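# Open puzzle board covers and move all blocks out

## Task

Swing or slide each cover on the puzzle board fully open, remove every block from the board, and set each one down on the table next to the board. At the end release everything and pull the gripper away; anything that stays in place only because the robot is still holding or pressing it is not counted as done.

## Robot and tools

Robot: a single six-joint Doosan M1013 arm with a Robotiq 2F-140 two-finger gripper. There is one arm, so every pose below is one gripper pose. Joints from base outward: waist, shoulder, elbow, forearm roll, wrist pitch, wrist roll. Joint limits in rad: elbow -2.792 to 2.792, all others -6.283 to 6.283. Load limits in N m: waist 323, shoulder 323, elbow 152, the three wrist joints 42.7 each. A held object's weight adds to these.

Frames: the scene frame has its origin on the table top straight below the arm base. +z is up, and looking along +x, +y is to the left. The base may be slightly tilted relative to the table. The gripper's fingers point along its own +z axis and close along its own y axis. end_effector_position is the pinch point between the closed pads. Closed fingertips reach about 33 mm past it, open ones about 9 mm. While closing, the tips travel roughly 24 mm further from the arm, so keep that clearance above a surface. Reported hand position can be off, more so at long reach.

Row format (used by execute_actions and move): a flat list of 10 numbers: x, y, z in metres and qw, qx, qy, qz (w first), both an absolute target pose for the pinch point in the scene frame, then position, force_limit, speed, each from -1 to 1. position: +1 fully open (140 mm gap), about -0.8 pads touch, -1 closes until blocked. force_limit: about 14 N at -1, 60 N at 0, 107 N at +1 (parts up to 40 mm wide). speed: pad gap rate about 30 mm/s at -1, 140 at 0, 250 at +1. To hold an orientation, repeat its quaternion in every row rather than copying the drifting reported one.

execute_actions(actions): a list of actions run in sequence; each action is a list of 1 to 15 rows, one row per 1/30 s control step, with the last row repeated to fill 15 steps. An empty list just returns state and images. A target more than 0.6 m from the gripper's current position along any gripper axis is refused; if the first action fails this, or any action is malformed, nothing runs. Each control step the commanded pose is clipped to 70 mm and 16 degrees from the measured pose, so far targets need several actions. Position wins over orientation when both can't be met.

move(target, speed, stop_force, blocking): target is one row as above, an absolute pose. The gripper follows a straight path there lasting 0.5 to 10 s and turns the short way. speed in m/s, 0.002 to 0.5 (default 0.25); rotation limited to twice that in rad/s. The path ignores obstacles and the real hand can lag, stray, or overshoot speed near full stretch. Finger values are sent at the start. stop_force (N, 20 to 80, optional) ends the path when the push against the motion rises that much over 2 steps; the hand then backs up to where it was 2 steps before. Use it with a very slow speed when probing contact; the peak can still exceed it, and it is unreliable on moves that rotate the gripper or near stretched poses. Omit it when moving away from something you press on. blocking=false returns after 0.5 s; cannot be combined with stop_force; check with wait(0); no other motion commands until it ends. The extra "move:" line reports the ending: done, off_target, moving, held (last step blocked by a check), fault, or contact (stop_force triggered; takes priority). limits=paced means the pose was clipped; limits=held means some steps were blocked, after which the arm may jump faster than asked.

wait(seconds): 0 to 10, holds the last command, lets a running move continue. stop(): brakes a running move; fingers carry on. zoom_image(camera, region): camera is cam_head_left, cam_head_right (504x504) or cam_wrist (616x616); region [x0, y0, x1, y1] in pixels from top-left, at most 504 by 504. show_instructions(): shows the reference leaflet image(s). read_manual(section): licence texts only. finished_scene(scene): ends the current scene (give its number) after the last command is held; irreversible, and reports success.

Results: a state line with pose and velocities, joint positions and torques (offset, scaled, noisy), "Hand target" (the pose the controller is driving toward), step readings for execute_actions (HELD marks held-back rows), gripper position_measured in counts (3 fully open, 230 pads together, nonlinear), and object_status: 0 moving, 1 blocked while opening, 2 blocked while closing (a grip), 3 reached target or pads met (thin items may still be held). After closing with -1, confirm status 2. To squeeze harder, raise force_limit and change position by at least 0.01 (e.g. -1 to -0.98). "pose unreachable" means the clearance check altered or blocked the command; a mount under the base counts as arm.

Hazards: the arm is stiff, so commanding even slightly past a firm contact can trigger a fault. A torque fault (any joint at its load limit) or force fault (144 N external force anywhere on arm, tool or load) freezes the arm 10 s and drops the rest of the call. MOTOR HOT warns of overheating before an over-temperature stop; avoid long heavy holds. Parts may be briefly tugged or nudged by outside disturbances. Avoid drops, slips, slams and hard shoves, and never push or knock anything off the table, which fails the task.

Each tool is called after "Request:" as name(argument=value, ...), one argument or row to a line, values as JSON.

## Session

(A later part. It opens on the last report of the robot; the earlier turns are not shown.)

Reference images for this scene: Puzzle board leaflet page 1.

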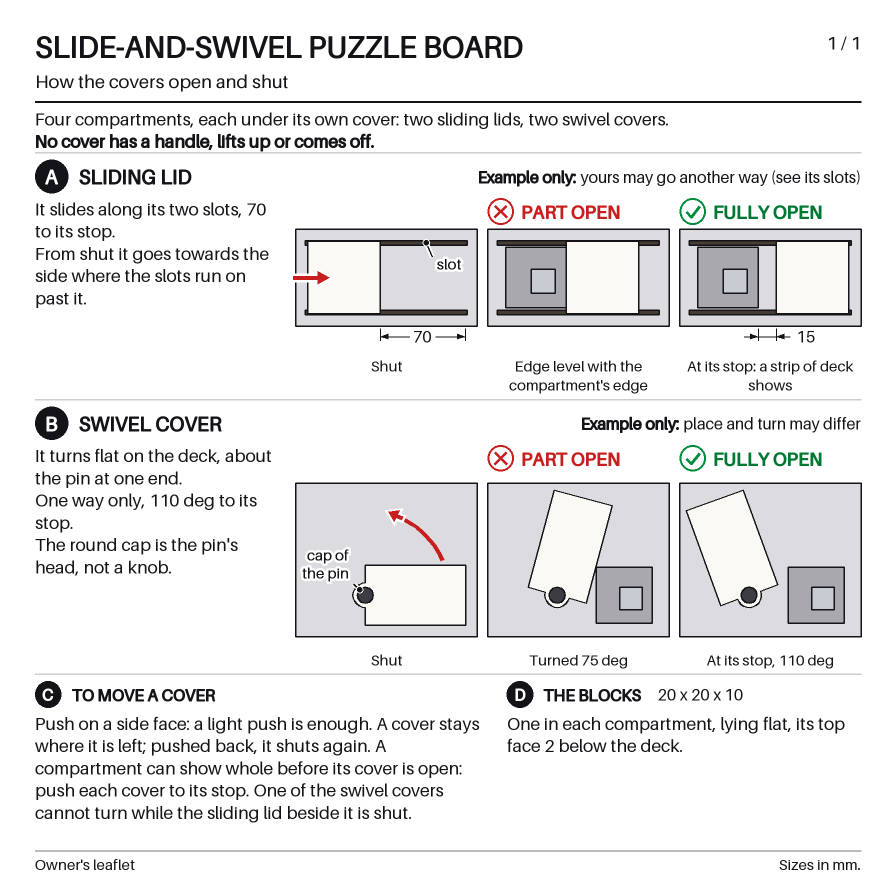

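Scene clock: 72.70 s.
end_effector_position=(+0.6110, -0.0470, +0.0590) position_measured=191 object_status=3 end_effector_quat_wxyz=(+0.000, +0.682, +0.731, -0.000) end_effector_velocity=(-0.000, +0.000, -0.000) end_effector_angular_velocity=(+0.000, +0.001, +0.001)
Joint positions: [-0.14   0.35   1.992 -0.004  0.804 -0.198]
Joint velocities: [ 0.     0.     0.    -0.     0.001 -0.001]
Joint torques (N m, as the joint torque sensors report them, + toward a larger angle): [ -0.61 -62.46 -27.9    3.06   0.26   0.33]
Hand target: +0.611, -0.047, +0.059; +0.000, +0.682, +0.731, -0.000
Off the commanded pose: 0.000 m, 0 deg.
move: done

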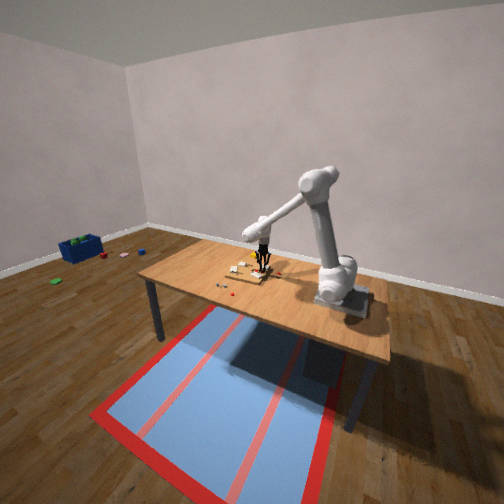

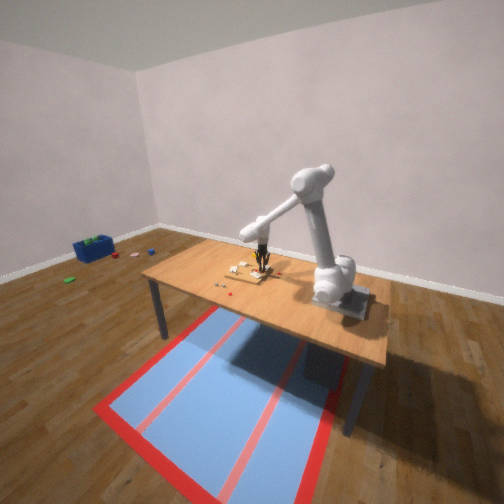

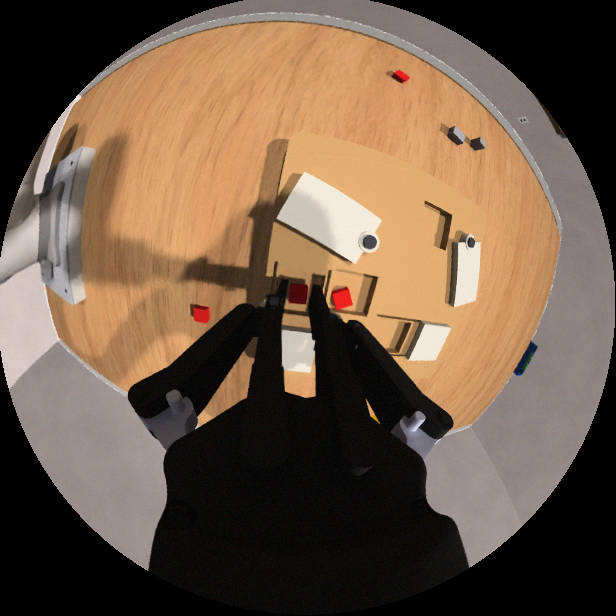

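Request:
move(
  target=[0.6105,-0.047,0.047,0,0.682,0.731,0,-0.49,0,0],
  speed=0.006,
  stop_force=20,
)

Request:
move(
  target=[0.6105,-0.047,0.047,0,0.682,0.731,0,-1,0,-0.5],
  speed=0.003,
  stop_force=20,
)

Request:
move(
  target=[0.6105,-0.047,0.08,0,0.682,0.731,0,-1,0,-0.5],
  speed=0.08,
)

Request:
move(
  target=[0.5,-0.047,0.07,0,0.682,0.731,0,-1,0,-0.5],
)

Request:
move(
  target=[0.5,-0.047,0.036,0,0.682,0.731,0,-1,0,-0.5],
  speed=0.04,
)

Scene clock: 75.17 s.
end_effector_position=(+0.6105, -0.0470, +0.0470) position_measured=191 object_status=3 end_effector_quat_wxyz=(-0.000, +0.682, +0.731, -0.000) end_effector_velocity=(+0.000, +0.000, +0.000) end_effector_angular_velocity=(-0.000, -0.001, +0.001)
Joint positions: [-0.14   0.364  2.    -0.004  0.781 -0.198]
Joint velocities: [ 0.  0. -0.  0. -0. -0.]
Joint torques (N m, as the joint torque sensors report them, + toward a larger angle): [ -0.35 -65.08 -27.06   3.2    0.29   0.04]
Hand target: +0.610, -0.047, +0.047; +0.000, +0.682, +0.731, -0.000
Off the commanded pose: 0.000 m, 0 deg.
move: done

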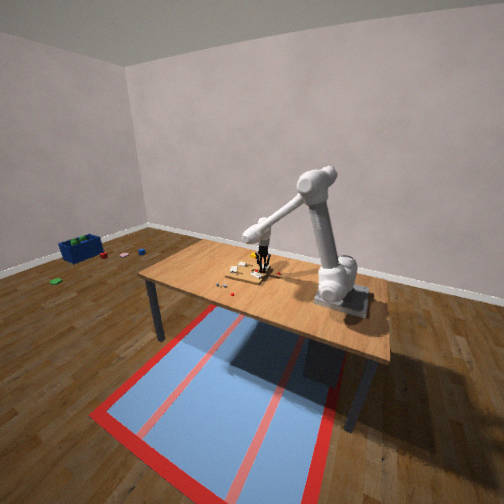

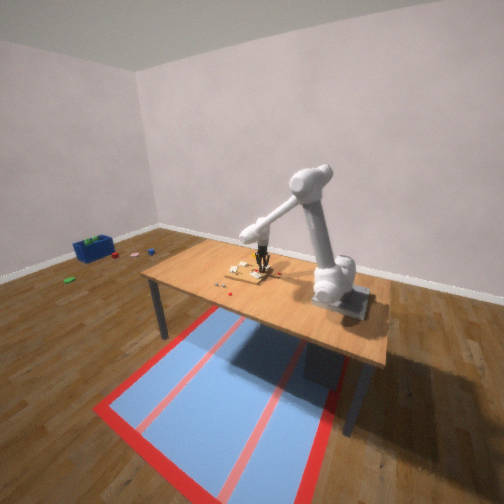

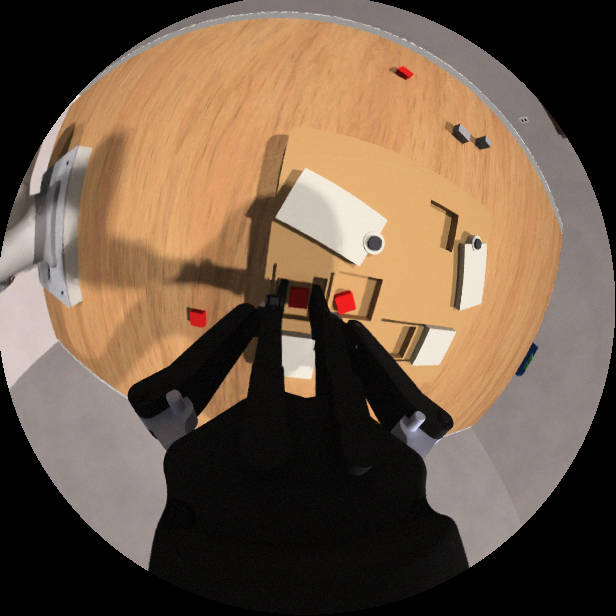

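Scene clock: 75.87 s.
end_effector_position=(+0.6105, -0.0470, +0.0470) position_measured=206 object_status=2 end_effector_quat_wxyz=(-0.000, +0.682, +0.731, -0.000) end_effector_velocity=(-0.001, +0.000, -0.000) end_effector_angular_velocity=(+0.000, +0.001, -0.002)
Joint positions: [-0.14   0.364  2.    -0.004  0.781 -0.198]
Joint velocities: [ 0.     0.     0.001 -0.    -0.     0.002]
Joint torques (N m, as the joint torque sensors report them, + toward a larger angle): [ -3.18 -56.8  -24.76   3.15  -0.88   0.25]
Hand target: +0.610, -0.047, +0.047; +0.000, +0.682, +0.731, +0.000
Off the commanded pose: 0.000 m, 0 deg.
move: done

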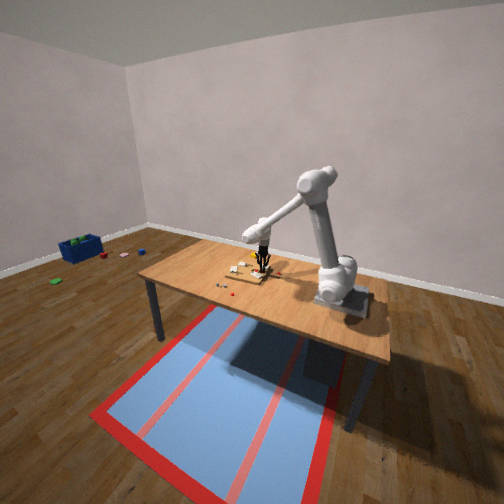

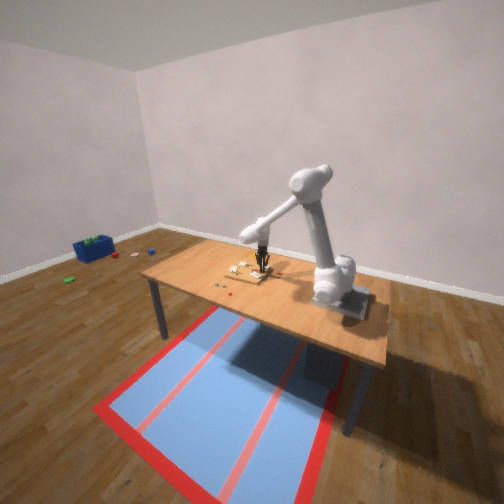

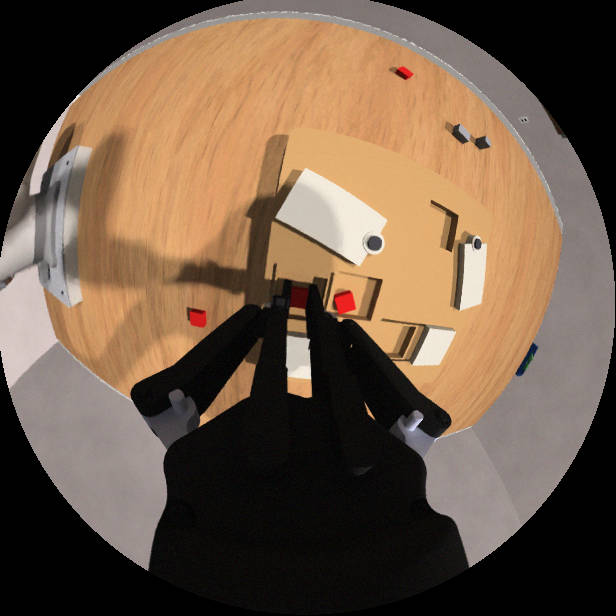

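Scene clock: 76.60 s.
end_effector_position=(+0.6105, -0.0471, +0.0800) position_measured=206 object_status=2 end_effector_quat_wxyz=(-0.000, +0.682, +0.731, +0.000) end_effector_velocity=(+0.000, +0.001, +0.000) end_effector_angular_velocity=(+0.000, -0.000, +0.000)
Joint positions: [-0.14   0.324  1.98  -0.003  0.842 -0.199]
Joint velocities: [ 0.001  0.    -0.001  0.     0.001  0.001]
Joint torques (N m, as the joint torque sensors report them, + toward a larger angle): [ -3.37 -61.33 -28.67   3.39   0.36   0.21]
Hand target: +0.611, -0.047, +0.080; -0.000, +0.682, +0.731, +0.000
Off the commanded pose: 0.000 m, 0 deg.
move: done

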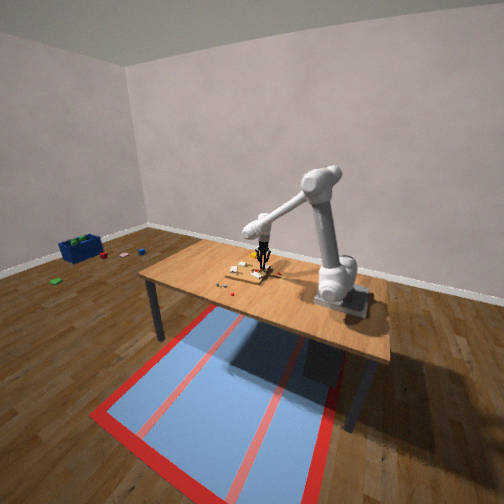

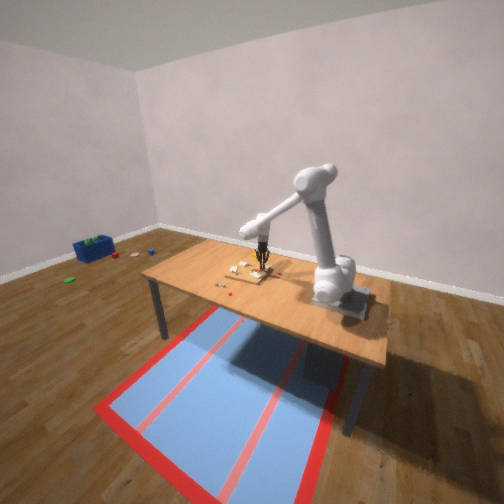

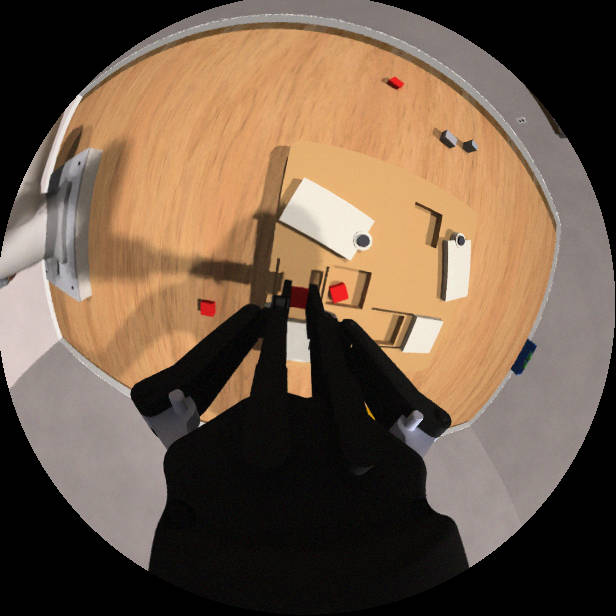

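Scene clock: 77.40 s.
end_effector_position=(+0.5000, -0.0471, +0.0701) position_measured=206 object_status=2 end_effector_quat_wxyz=(+0.000, +0.682, +0.731, -0.000) end_effector_velocity=(-0.001, +0.001, -0.000) end_effector_angular_velocity=(+0.002, +0.000, -0.001)
Joint positions: [-0.169  0.19   2.19  -0.004  0.766 -0.227]
Joint velocities: [ 0.    -0.001  0.001  0.003  0.    -0.001]
Joint torques (N m, as the joint torque sensors report them, + toward a larger angle): [ -1.82 -46.64 -26.8    3.34   0.08   0.12]
Hand target: +0.500, -0.047, +0.070; -0.000, +0.682, +0.731, +0.000
Off the commanded pose: 0.000 m, 0 deg.
move: done

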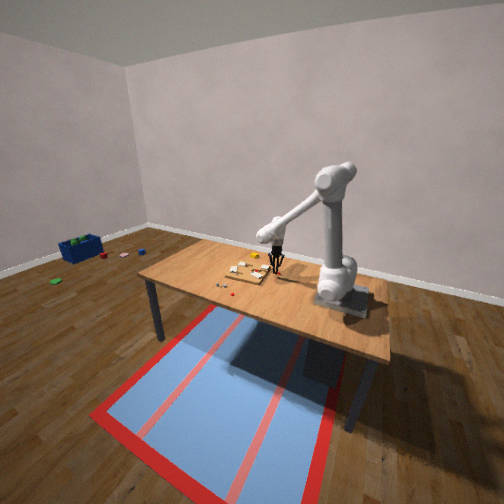

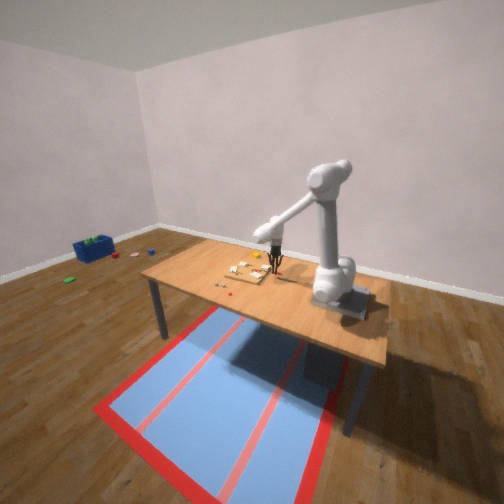

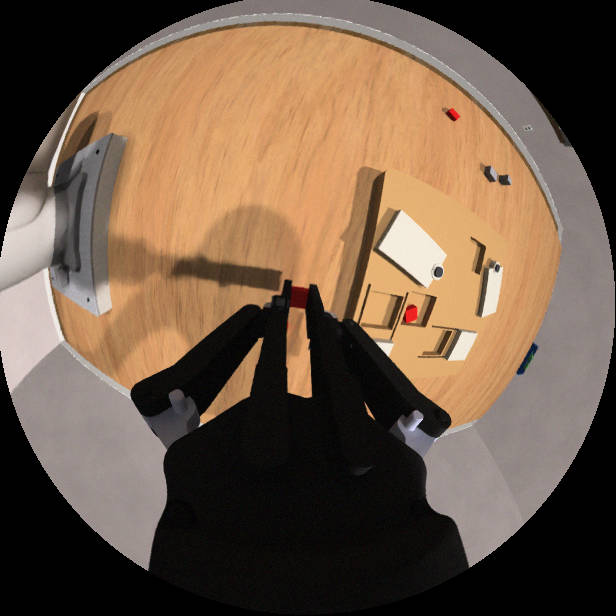

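Scene clock: 78.50 s.
end_effector_position=(+0.5000, -0.0470, +0.0360) position_measured=206 object_status=2 end_effector_quat_wxyz=(+0.000, +0.682, +0.731, -0.000) end_effector_velocity=(-0.000, +0.000, -0.000) end_effector_angular_velocity=(-0.000, -0.000, +0.000)
Joint positions: [-0.169  0.24   2.214 -0.004  0.692 -0.227]
Joint velocities: [ 0.    -0.     0.    -0.001 -0.     0.001]
Joint torques (N m, as the joint torque sensors report them, + toward a larger angle): [ -0.99 -48.83 -24.65   2.9    0.09   0.24]
Hand target: +0.500, -0.047, +0.036; +0.000, +0.682, +0.731, -0.000
Off the commanded pose: 0.000 m, 0 deg.
move: done

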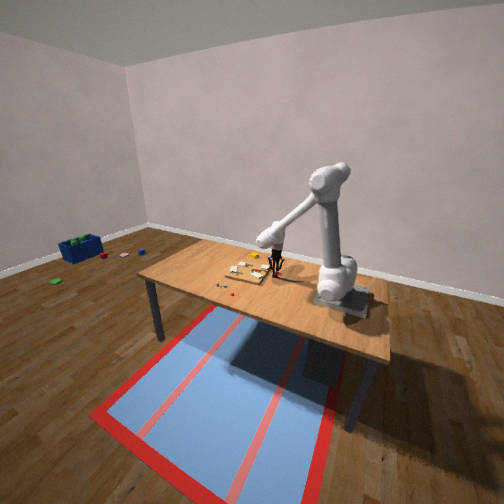

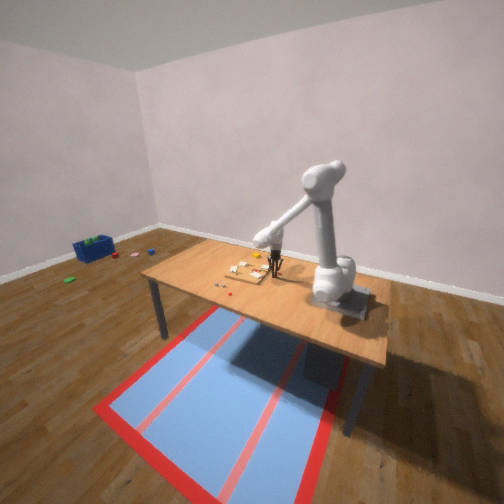

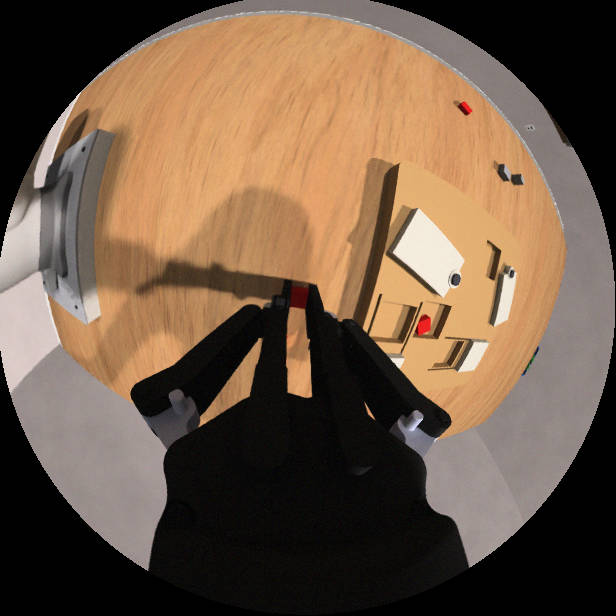

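Request:
move(
  target=[0.5,-0.047,0.036,0,0.682,0.731,0,-0.45,0,0],
)

Request:
move(
  target=[0.5,-0.047,0.08,0,0.682,0.731,0,-0.45,0,0],
)

Request:
move(
  target=[0.66,-0.043,0.063,0,0.522,0.853,0,-0.45,0,0],
)

Request:
zoom_image(
  camera="cam_wrist",
  region=[220,200,380,360],
)

Request:
move(
  target=[0.66,-0.043,0.0585,0,0.522,0.853,0,-1,0,0],
  speed=0.02,
)

Request:
move(
  target=[0.66,-0.043,0.0548,0,0.522,0.853,0,-1,0,0],
  speed=0.003,
  stop_force=20,
)

Scene clock: 79.47 s.
end_effector_position=(+0.5000, -0.0470, +0.0360) position_measured=186 object_status=3 end_effector_quat_wxyz=(+0.000, +0.682, +0.731, -0.000) end_effector_velocity=(-0.000, +0.000, -0.000) end_effector_angular_velocity=(-0.000, +0.001, -0.001)
Joint positions: [-0.169  0.24   2.214 -0.004  0.692 -0.227]
Joint velocities: [ 0.001 -0.     0.    -0.     0.001  0.002]
Joint torques (N m, as the joint torque sensors report them, + toward a larger angle): [ -3.06 -47.5  -24.45   3.19   0.1    0.02]
Hand target: +0.500, -0.047, +0.036; +0.000, +0.682, +0.731, -0.000
Off the commanded pose: 0.000 m, 0 deg.
move: done

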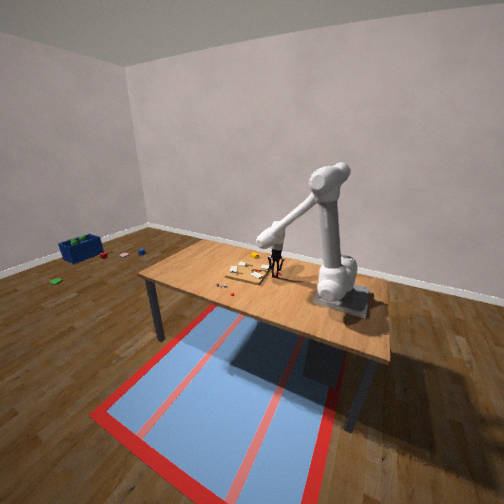

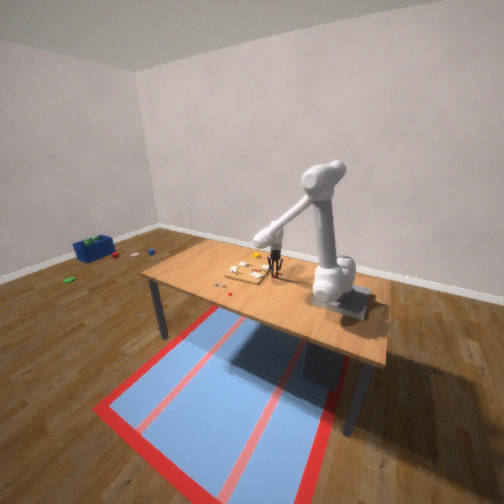

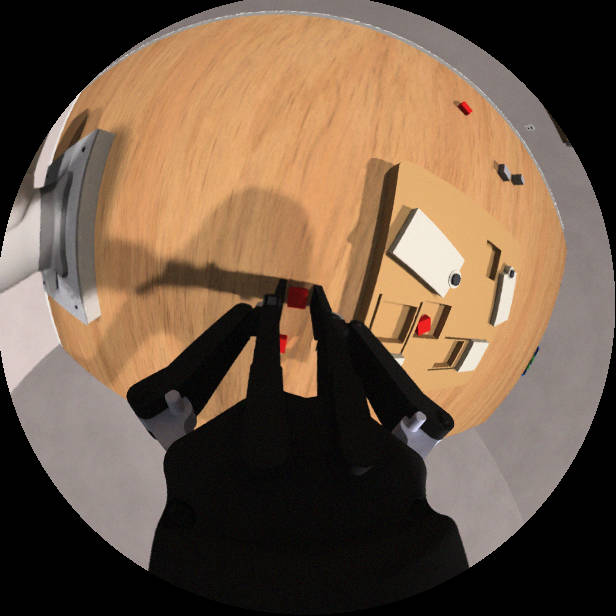

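Scene clock: 80.17 s.
end_effector_position=(+0.5000, -0.0470, +0.0800) position_measured=186 object_status=3 end_effector_quat_wxyz=(-0.000, +0.682, +0.731, -0.000) end_effector_velocity=(+0.000, -0.001, +0.000) end_effector_angular_velocity=(-0.000, -0.001, +0.000)
Joint positions: [-0.169  0.176  2.183 -0.004  0.787 -0.227]
Joint velocities: [-0.001 -0.    -0.    -0.     0.    -0.001]
Joint torques (N m, as the joint torque sensors report them, + toward a larger angle): [ -1.2  -44.6  -26.66   3.23   0.02   0.04]
Hand target: +0.500, -0.047, +0.080; -0.000, +0.682, +0.731, +0.000
Off the commanded pose: 0.000 m, 0 deg.
move: done

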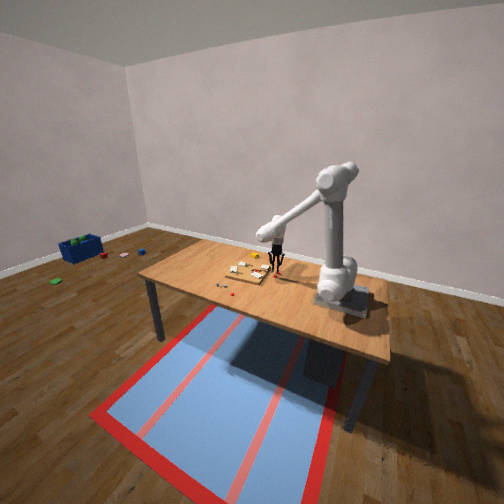

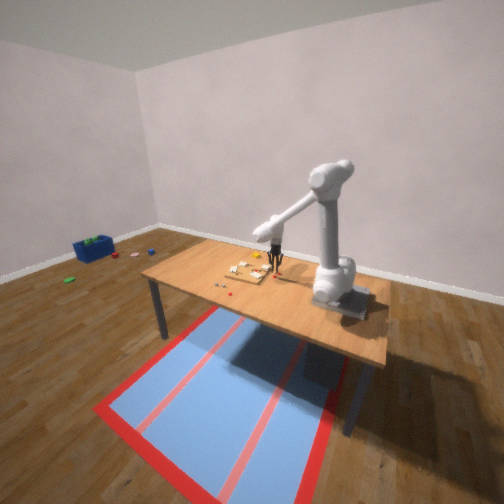

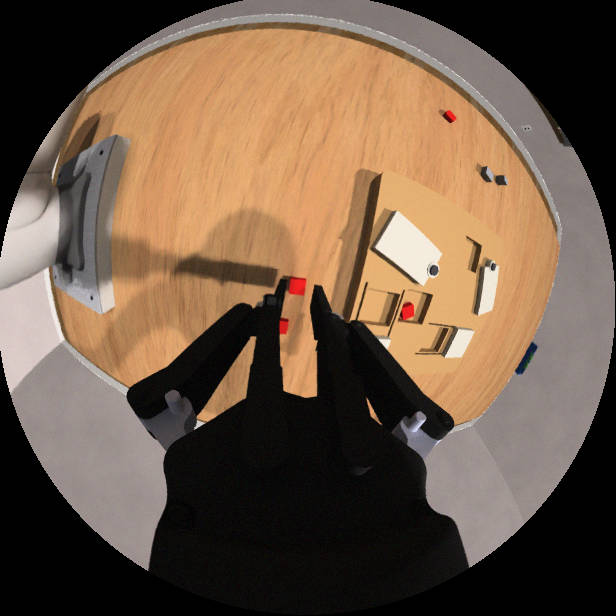

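Scene clock: 81.33 s.
end_effector_position=(+0.6599, -0.0428, +0.0629) position_measured=186 object_status=3 end_effector_quat_wxyz=(+0.000, +0.522, +0.853, -0.000) end_effector_velocity=(+0.001, -0.000, -0.000) end_effector_angular_velocity=(+0.000, -0.001, -0.002)
Joint positions: [-0.124  0.407  1.894 -0.003  0.845 -0.586]
Joint velocities: [-0.001  0.001 -0.001  0.    -0.001  0.001]
Joint torques (N m, as the joint torque sensors report them, + toward a larger angle): [ -2.85 -68.71 -29.96   3.64   0.29   0.19]
Hand target: +0.660, -0.043, +0.063; +0.000, +0.522, +0.853, -0.000
Off the commanded pose: 0.000 m, 0 deg.
move: done

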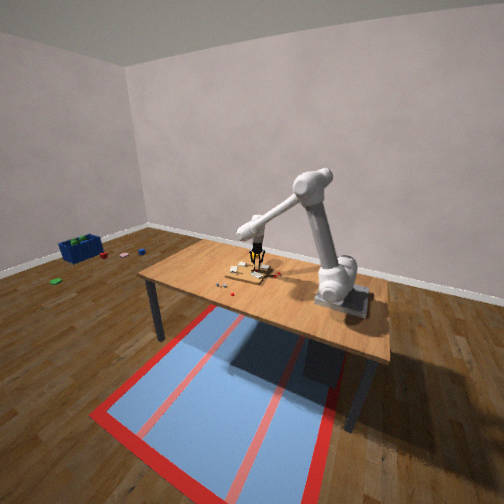

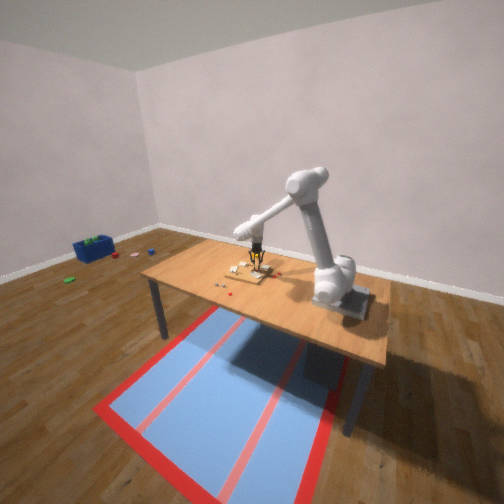

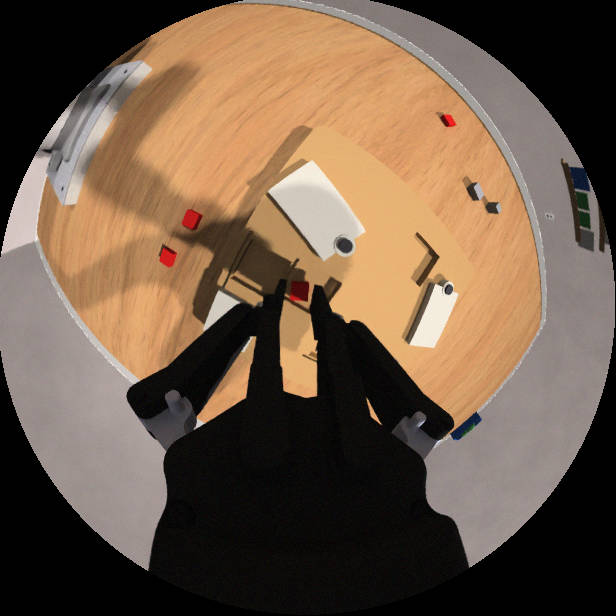

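Region (220, 200, 380, 360) of cam_wrist's 616x616 image, scaled by 3.150, with more detail than that image has.

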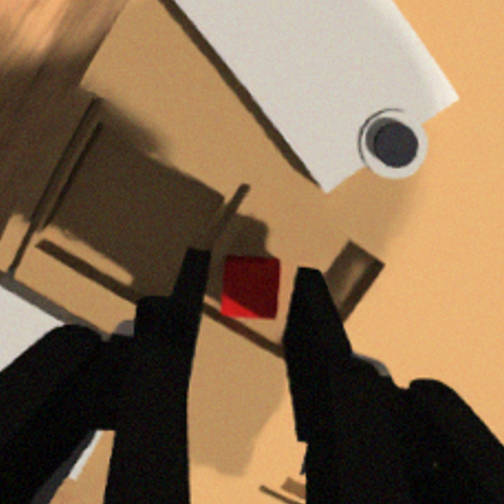

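Scene clock: 82.03 s.
end_effector_position=(+0.6600, -0.0430, +0.0585) position_measured=233 object_status=3 end_effector_quat_wxyz=(-0.000, +0.522, +0.853, -0.000) end_effector_velocity=(-0.001, -0.000, -0.000) end_effector_angular_velocity=(+0.000, +0.001, -0.002)
Joint positions: [-0.124  0.412  1.896 -0.003  0.837 -0.586]
Joint velocities: [-0.     0.     0.001  0.    -0.     0.002]
Joint torques (N m, as the joint torque sensors report them, + toward a larger angle): [ -1.56 -69.44 -30.1    3.38   0.08  -0.21]
Hand target: +0.660, -0.043, +0.058; +0.000, +0.522, +0.853, -0.000
Off the commanded pose: 0.000 m, 0 deg.
move: done

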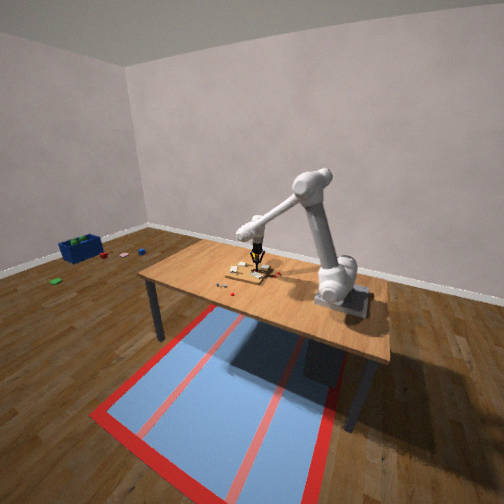

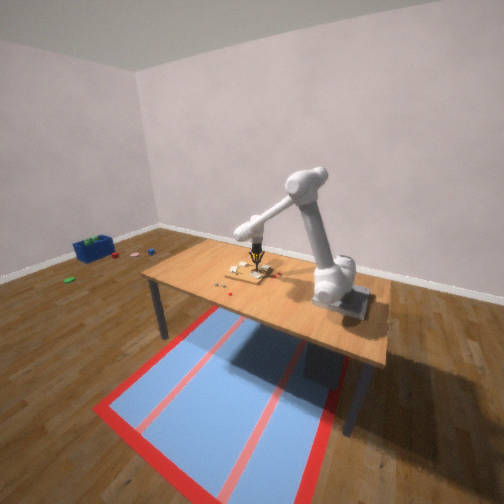

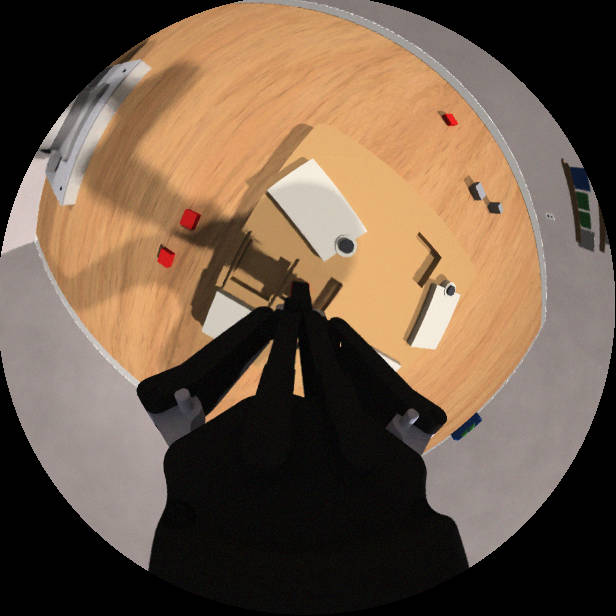

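Scene clock: 83.47 s.
end_effector_position=(+0.6600, -0.0430, +0.0548) position_measured=233 object_status=3 end_effector_quat_wxyz=(+0.000, +0.522, +0.853, +0.000) end_effector_velocity=(-0.001, +0.000, -0.000) end_effector_angular_velocity=(+0.000, +0.001, -0.002)
Joint positions: [-0.124  0.416  1.899 -0.003  0.831 -0.586]
Joint velocities: [ 0.     0.     0.001  0.    -0.     0.002]
Joint torques (N m, as the joint torque sensors report them, + toward a larger angle): [ -0.34 -62.24 -25.23   3.04  -0.84   0.35]
Hand target: +0.660, -0.043, +0.055; +0.000, +0.522, +0.853, -0.000
Off the commanded pose: 0.000 m, 0 deg.
move: done

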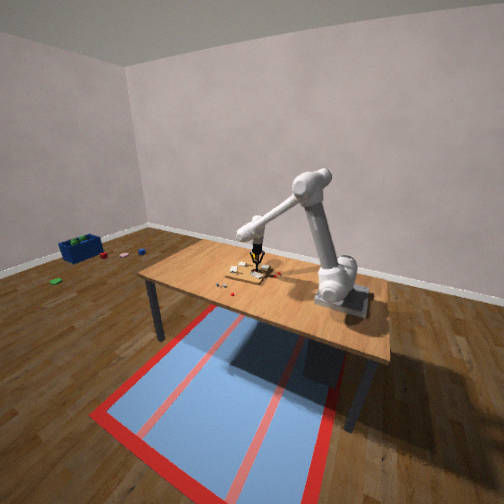

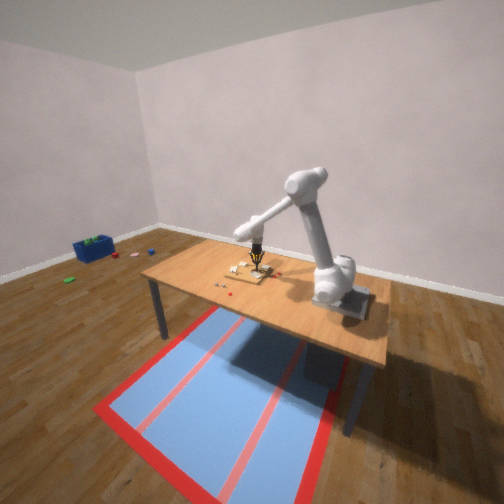

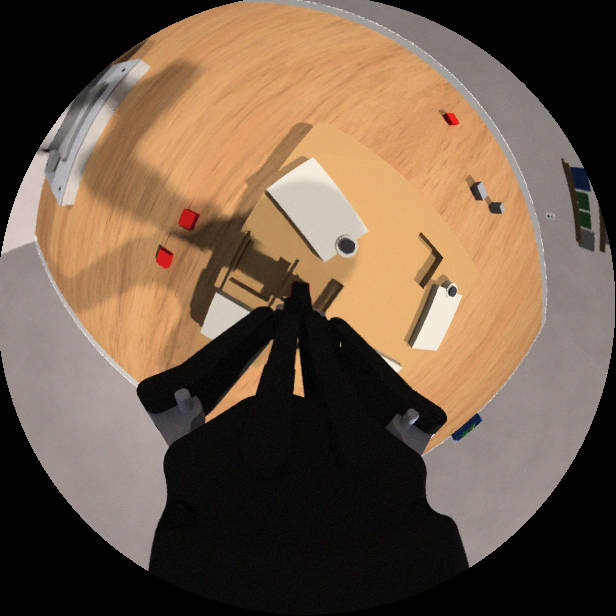

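Request:
move(
  target=[0.67,-0.037,0.0548,0,0.682,0.731,0,-1,0,0],
  speed=0.1,
)

Request:
move(
  target=[0.67,-0.037,0.059,0,0.682,0.731,0,-1,0,0],
)

Request:
move(
  target=[0.67,-0.037,0.059,0,0.682,0.731,0,-0.5,0,0],
)

Request:
zoom_image(
  camera="cam_wrist",
  region=[220,200,380,360],
)

Request:
move(
  target=[0.67,-0.037,0.047,0,0.682,0.731,0,-0.5,0,0],
  speed=0.005,
  stop_force=20,
)

Scene clock: 85.97 s.
end_effector_position=(+0.6700, -0.0369, +0.0548) position_measured=233 object_status=3 end_effector_quat_wxyz=(-0.000, +0.682, +0.731, +0.000) end_effector_velocity=(-0.000, -0.000, -0.000) end_effector_angular_velocity=(+0.000, +0.000, -0.001)
Joint positions: [-0.113  0.429  1.879 -0.003  0.838 -0.172]
Joint velocities: [-0.    -0.     0.    -0.     0.     0.001]
Joint torques (N m, as the joint torque sensors report them, + toward a larger angle): [  1.01 -57.73 -26.39   5.17  -2.73   0.09]
Hand target: +0.670, -0.037, +0.055; +0.000, +0.682, +0.731, -0.000
Off the commanded pose: 0.000 m, 0 deg.
move: done

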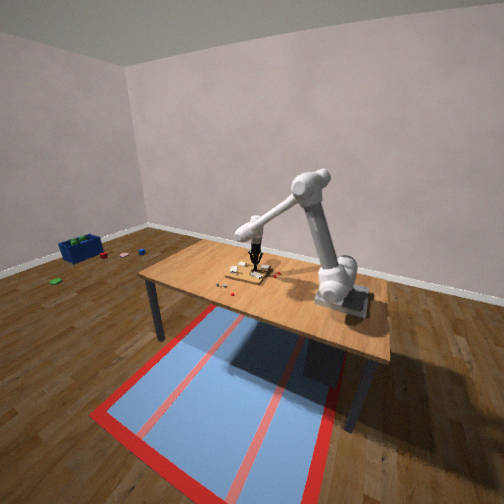

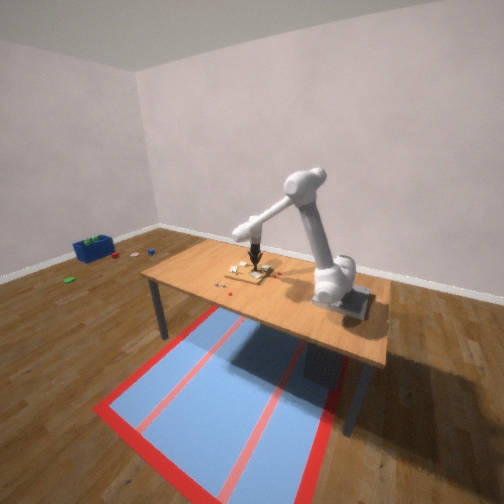

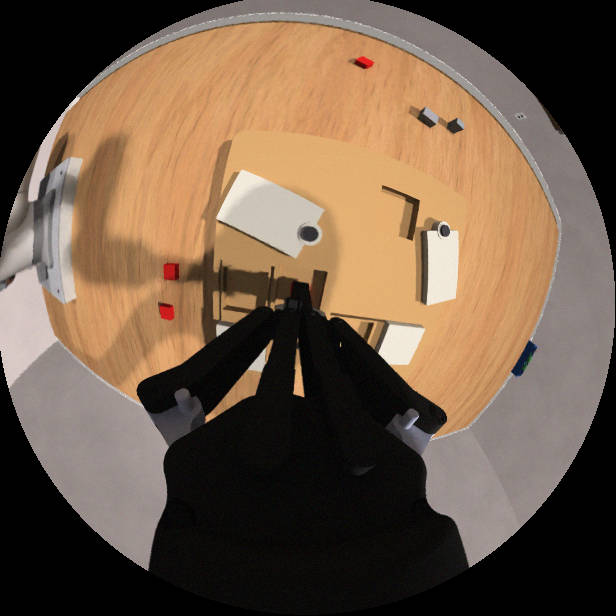

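Scene clock: 86.67 s.
end_effector_position=(+0.6700, -0.0370, +0.0590) position_measured=233 object_status=3 end_effector_quat_wxyz=(-0.000, +0.682, +0.731, -0.000) end_effector_velocity=(-0.001, +0.000, -0.000) end_effector_angular_velocity=(+0.000, +0.001, -0.001)
Joint positions: [-0.113  0.424  1.877 -0.003  0.845 -0.172]
Joint velocities: [ 0.001 -0.     0.001 -0.     0.     0.001]
Joint torques (N m, as the joint torque sensors report them, + toward a larger angle): [ -2.02 -70.58 -29.74   3.08   0.14  -0.05]
Hand target: +0.670, -0.037, +0.059; -0.000, +0.682, +0.731, +0.000
Off the commanded pose: 0.000 m, 0 deg.
move: done

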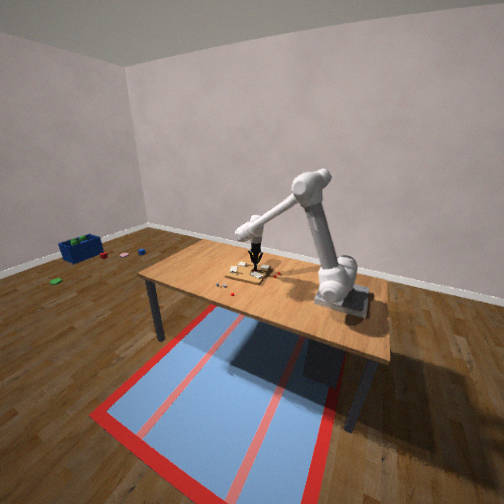

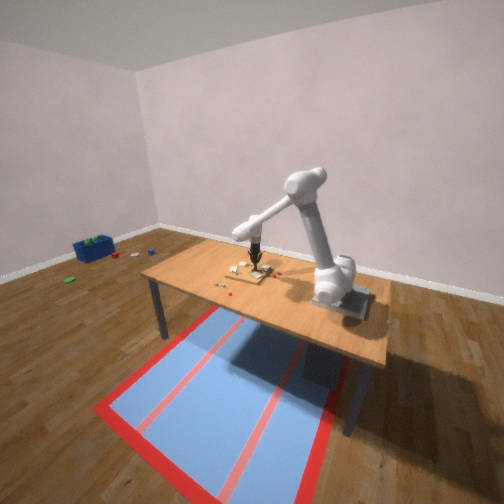

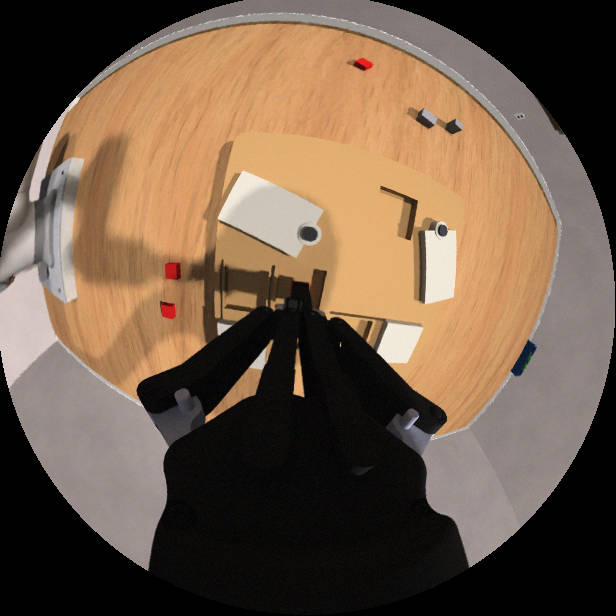

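Scene clock: 87.37 s.
end_effector_position=(+0.6700, -0.0370, +0.0590) position_measured=192 object_status=3 end_effector_quat_wxyz=(+0.000, +0.682, +0.731, +0.000) end_effector_velocity=(-0.001, -0.000, -0.000) end_effector_angular_velocity=(+0.000, +0.001, -0.001)
Joint positions: [-0.113  0.424  1.877 -0.003  0.845 -0.172]
Joint velocities: [-0.    -0.     0.001  0.     0.     0.001]
Joint torques (N m, as the joint torque sensors report them, + toward a larger angle): [ -2.08 -68.16 -29.47   3.27  -0.21   0.07]
Hand target: +0.670, -0.037, +0.059; +0.000, +0.682, +0.731, -0.000
Off the commanded pose: 0.000 m, 0 deg.
move: done

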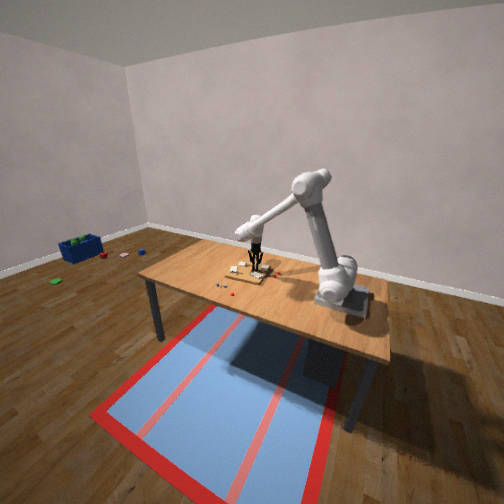

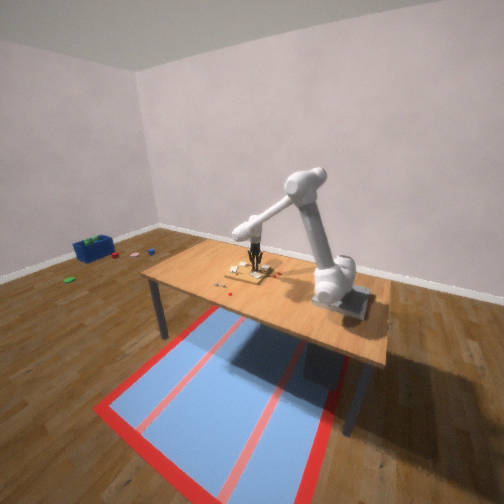

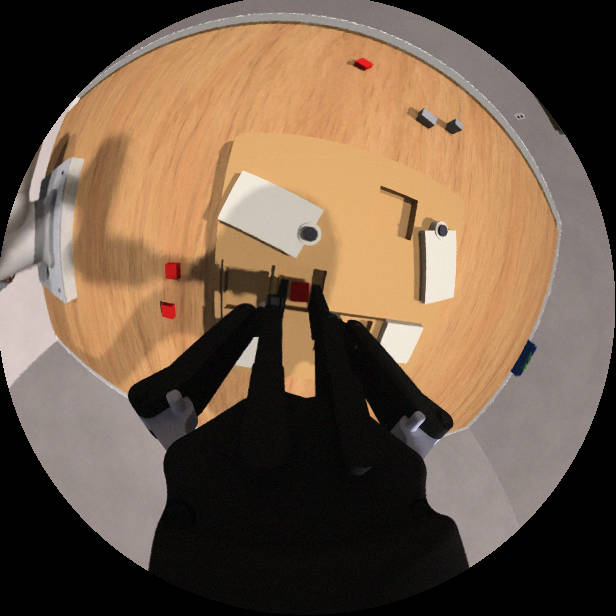

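Region (220, 200, 380, 360) of cam_wrist's 616x616 image, scaled by 3.150, with more detail than that image has.

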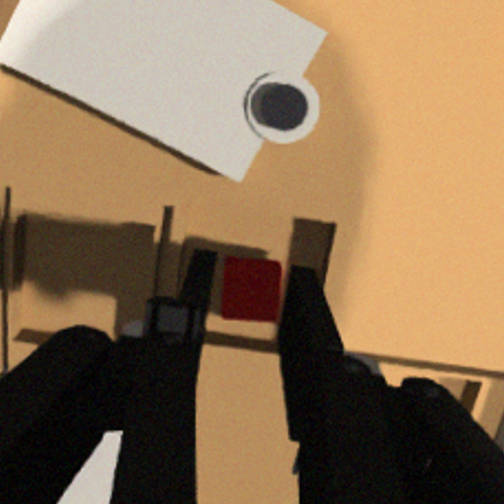

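Scene clock: 90.00 s.
end_effector_position=(+0.6700, -0.0370, +0.0470) position_measured=192 object_status=3 end_effector_quat_wxyz=(-0.000, +0.682, +0.731, -0.000) end_effector_velocity=(-0.001, -0.001, -0.000) end_effector_angular_velocity=(-0.000, +0.001, -0.002)
Joint positions: [-0.114  0.438  1.884 -0.003  0.825 -0.172]
Joint velocities: [-0.001  0.     0.001 -0.     0.     0.001]
Joint torques (N m, as the joint torque sensors report them, + toward a larger angle): [ -4.25 -70.84 -27.43   3.07  -0.13   0.04]
Hand target: +0.670, -0.037, +0.047; +0.000, +0.682, +0.731, -0.000
Off the commanded pose: 0.000 m, 0 deg.
move: done

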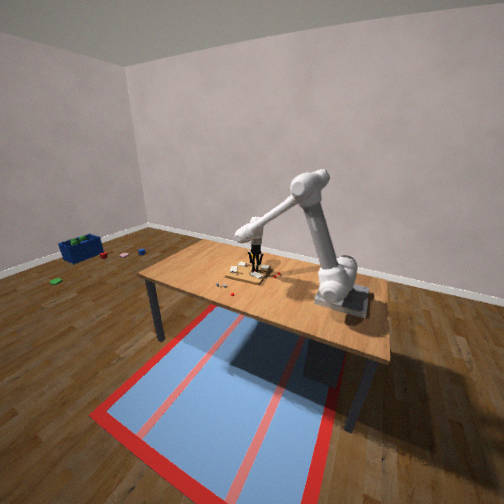

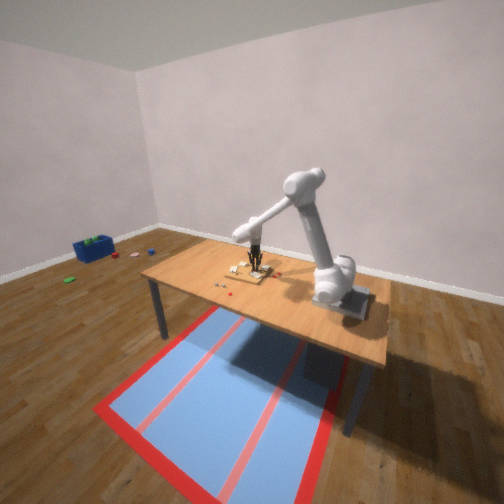

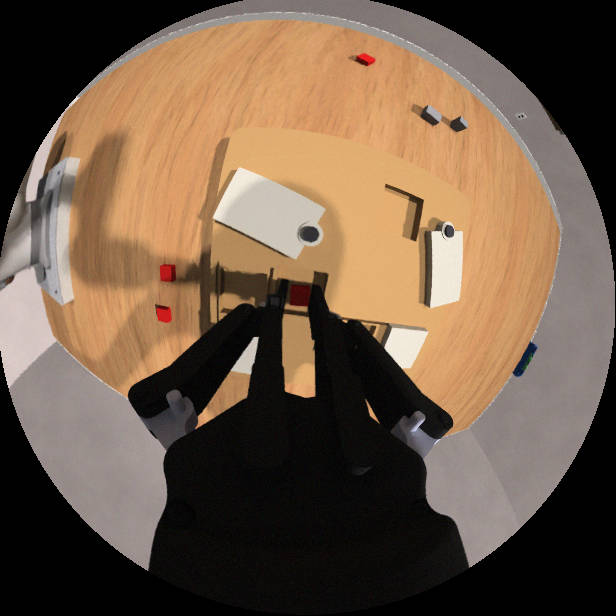

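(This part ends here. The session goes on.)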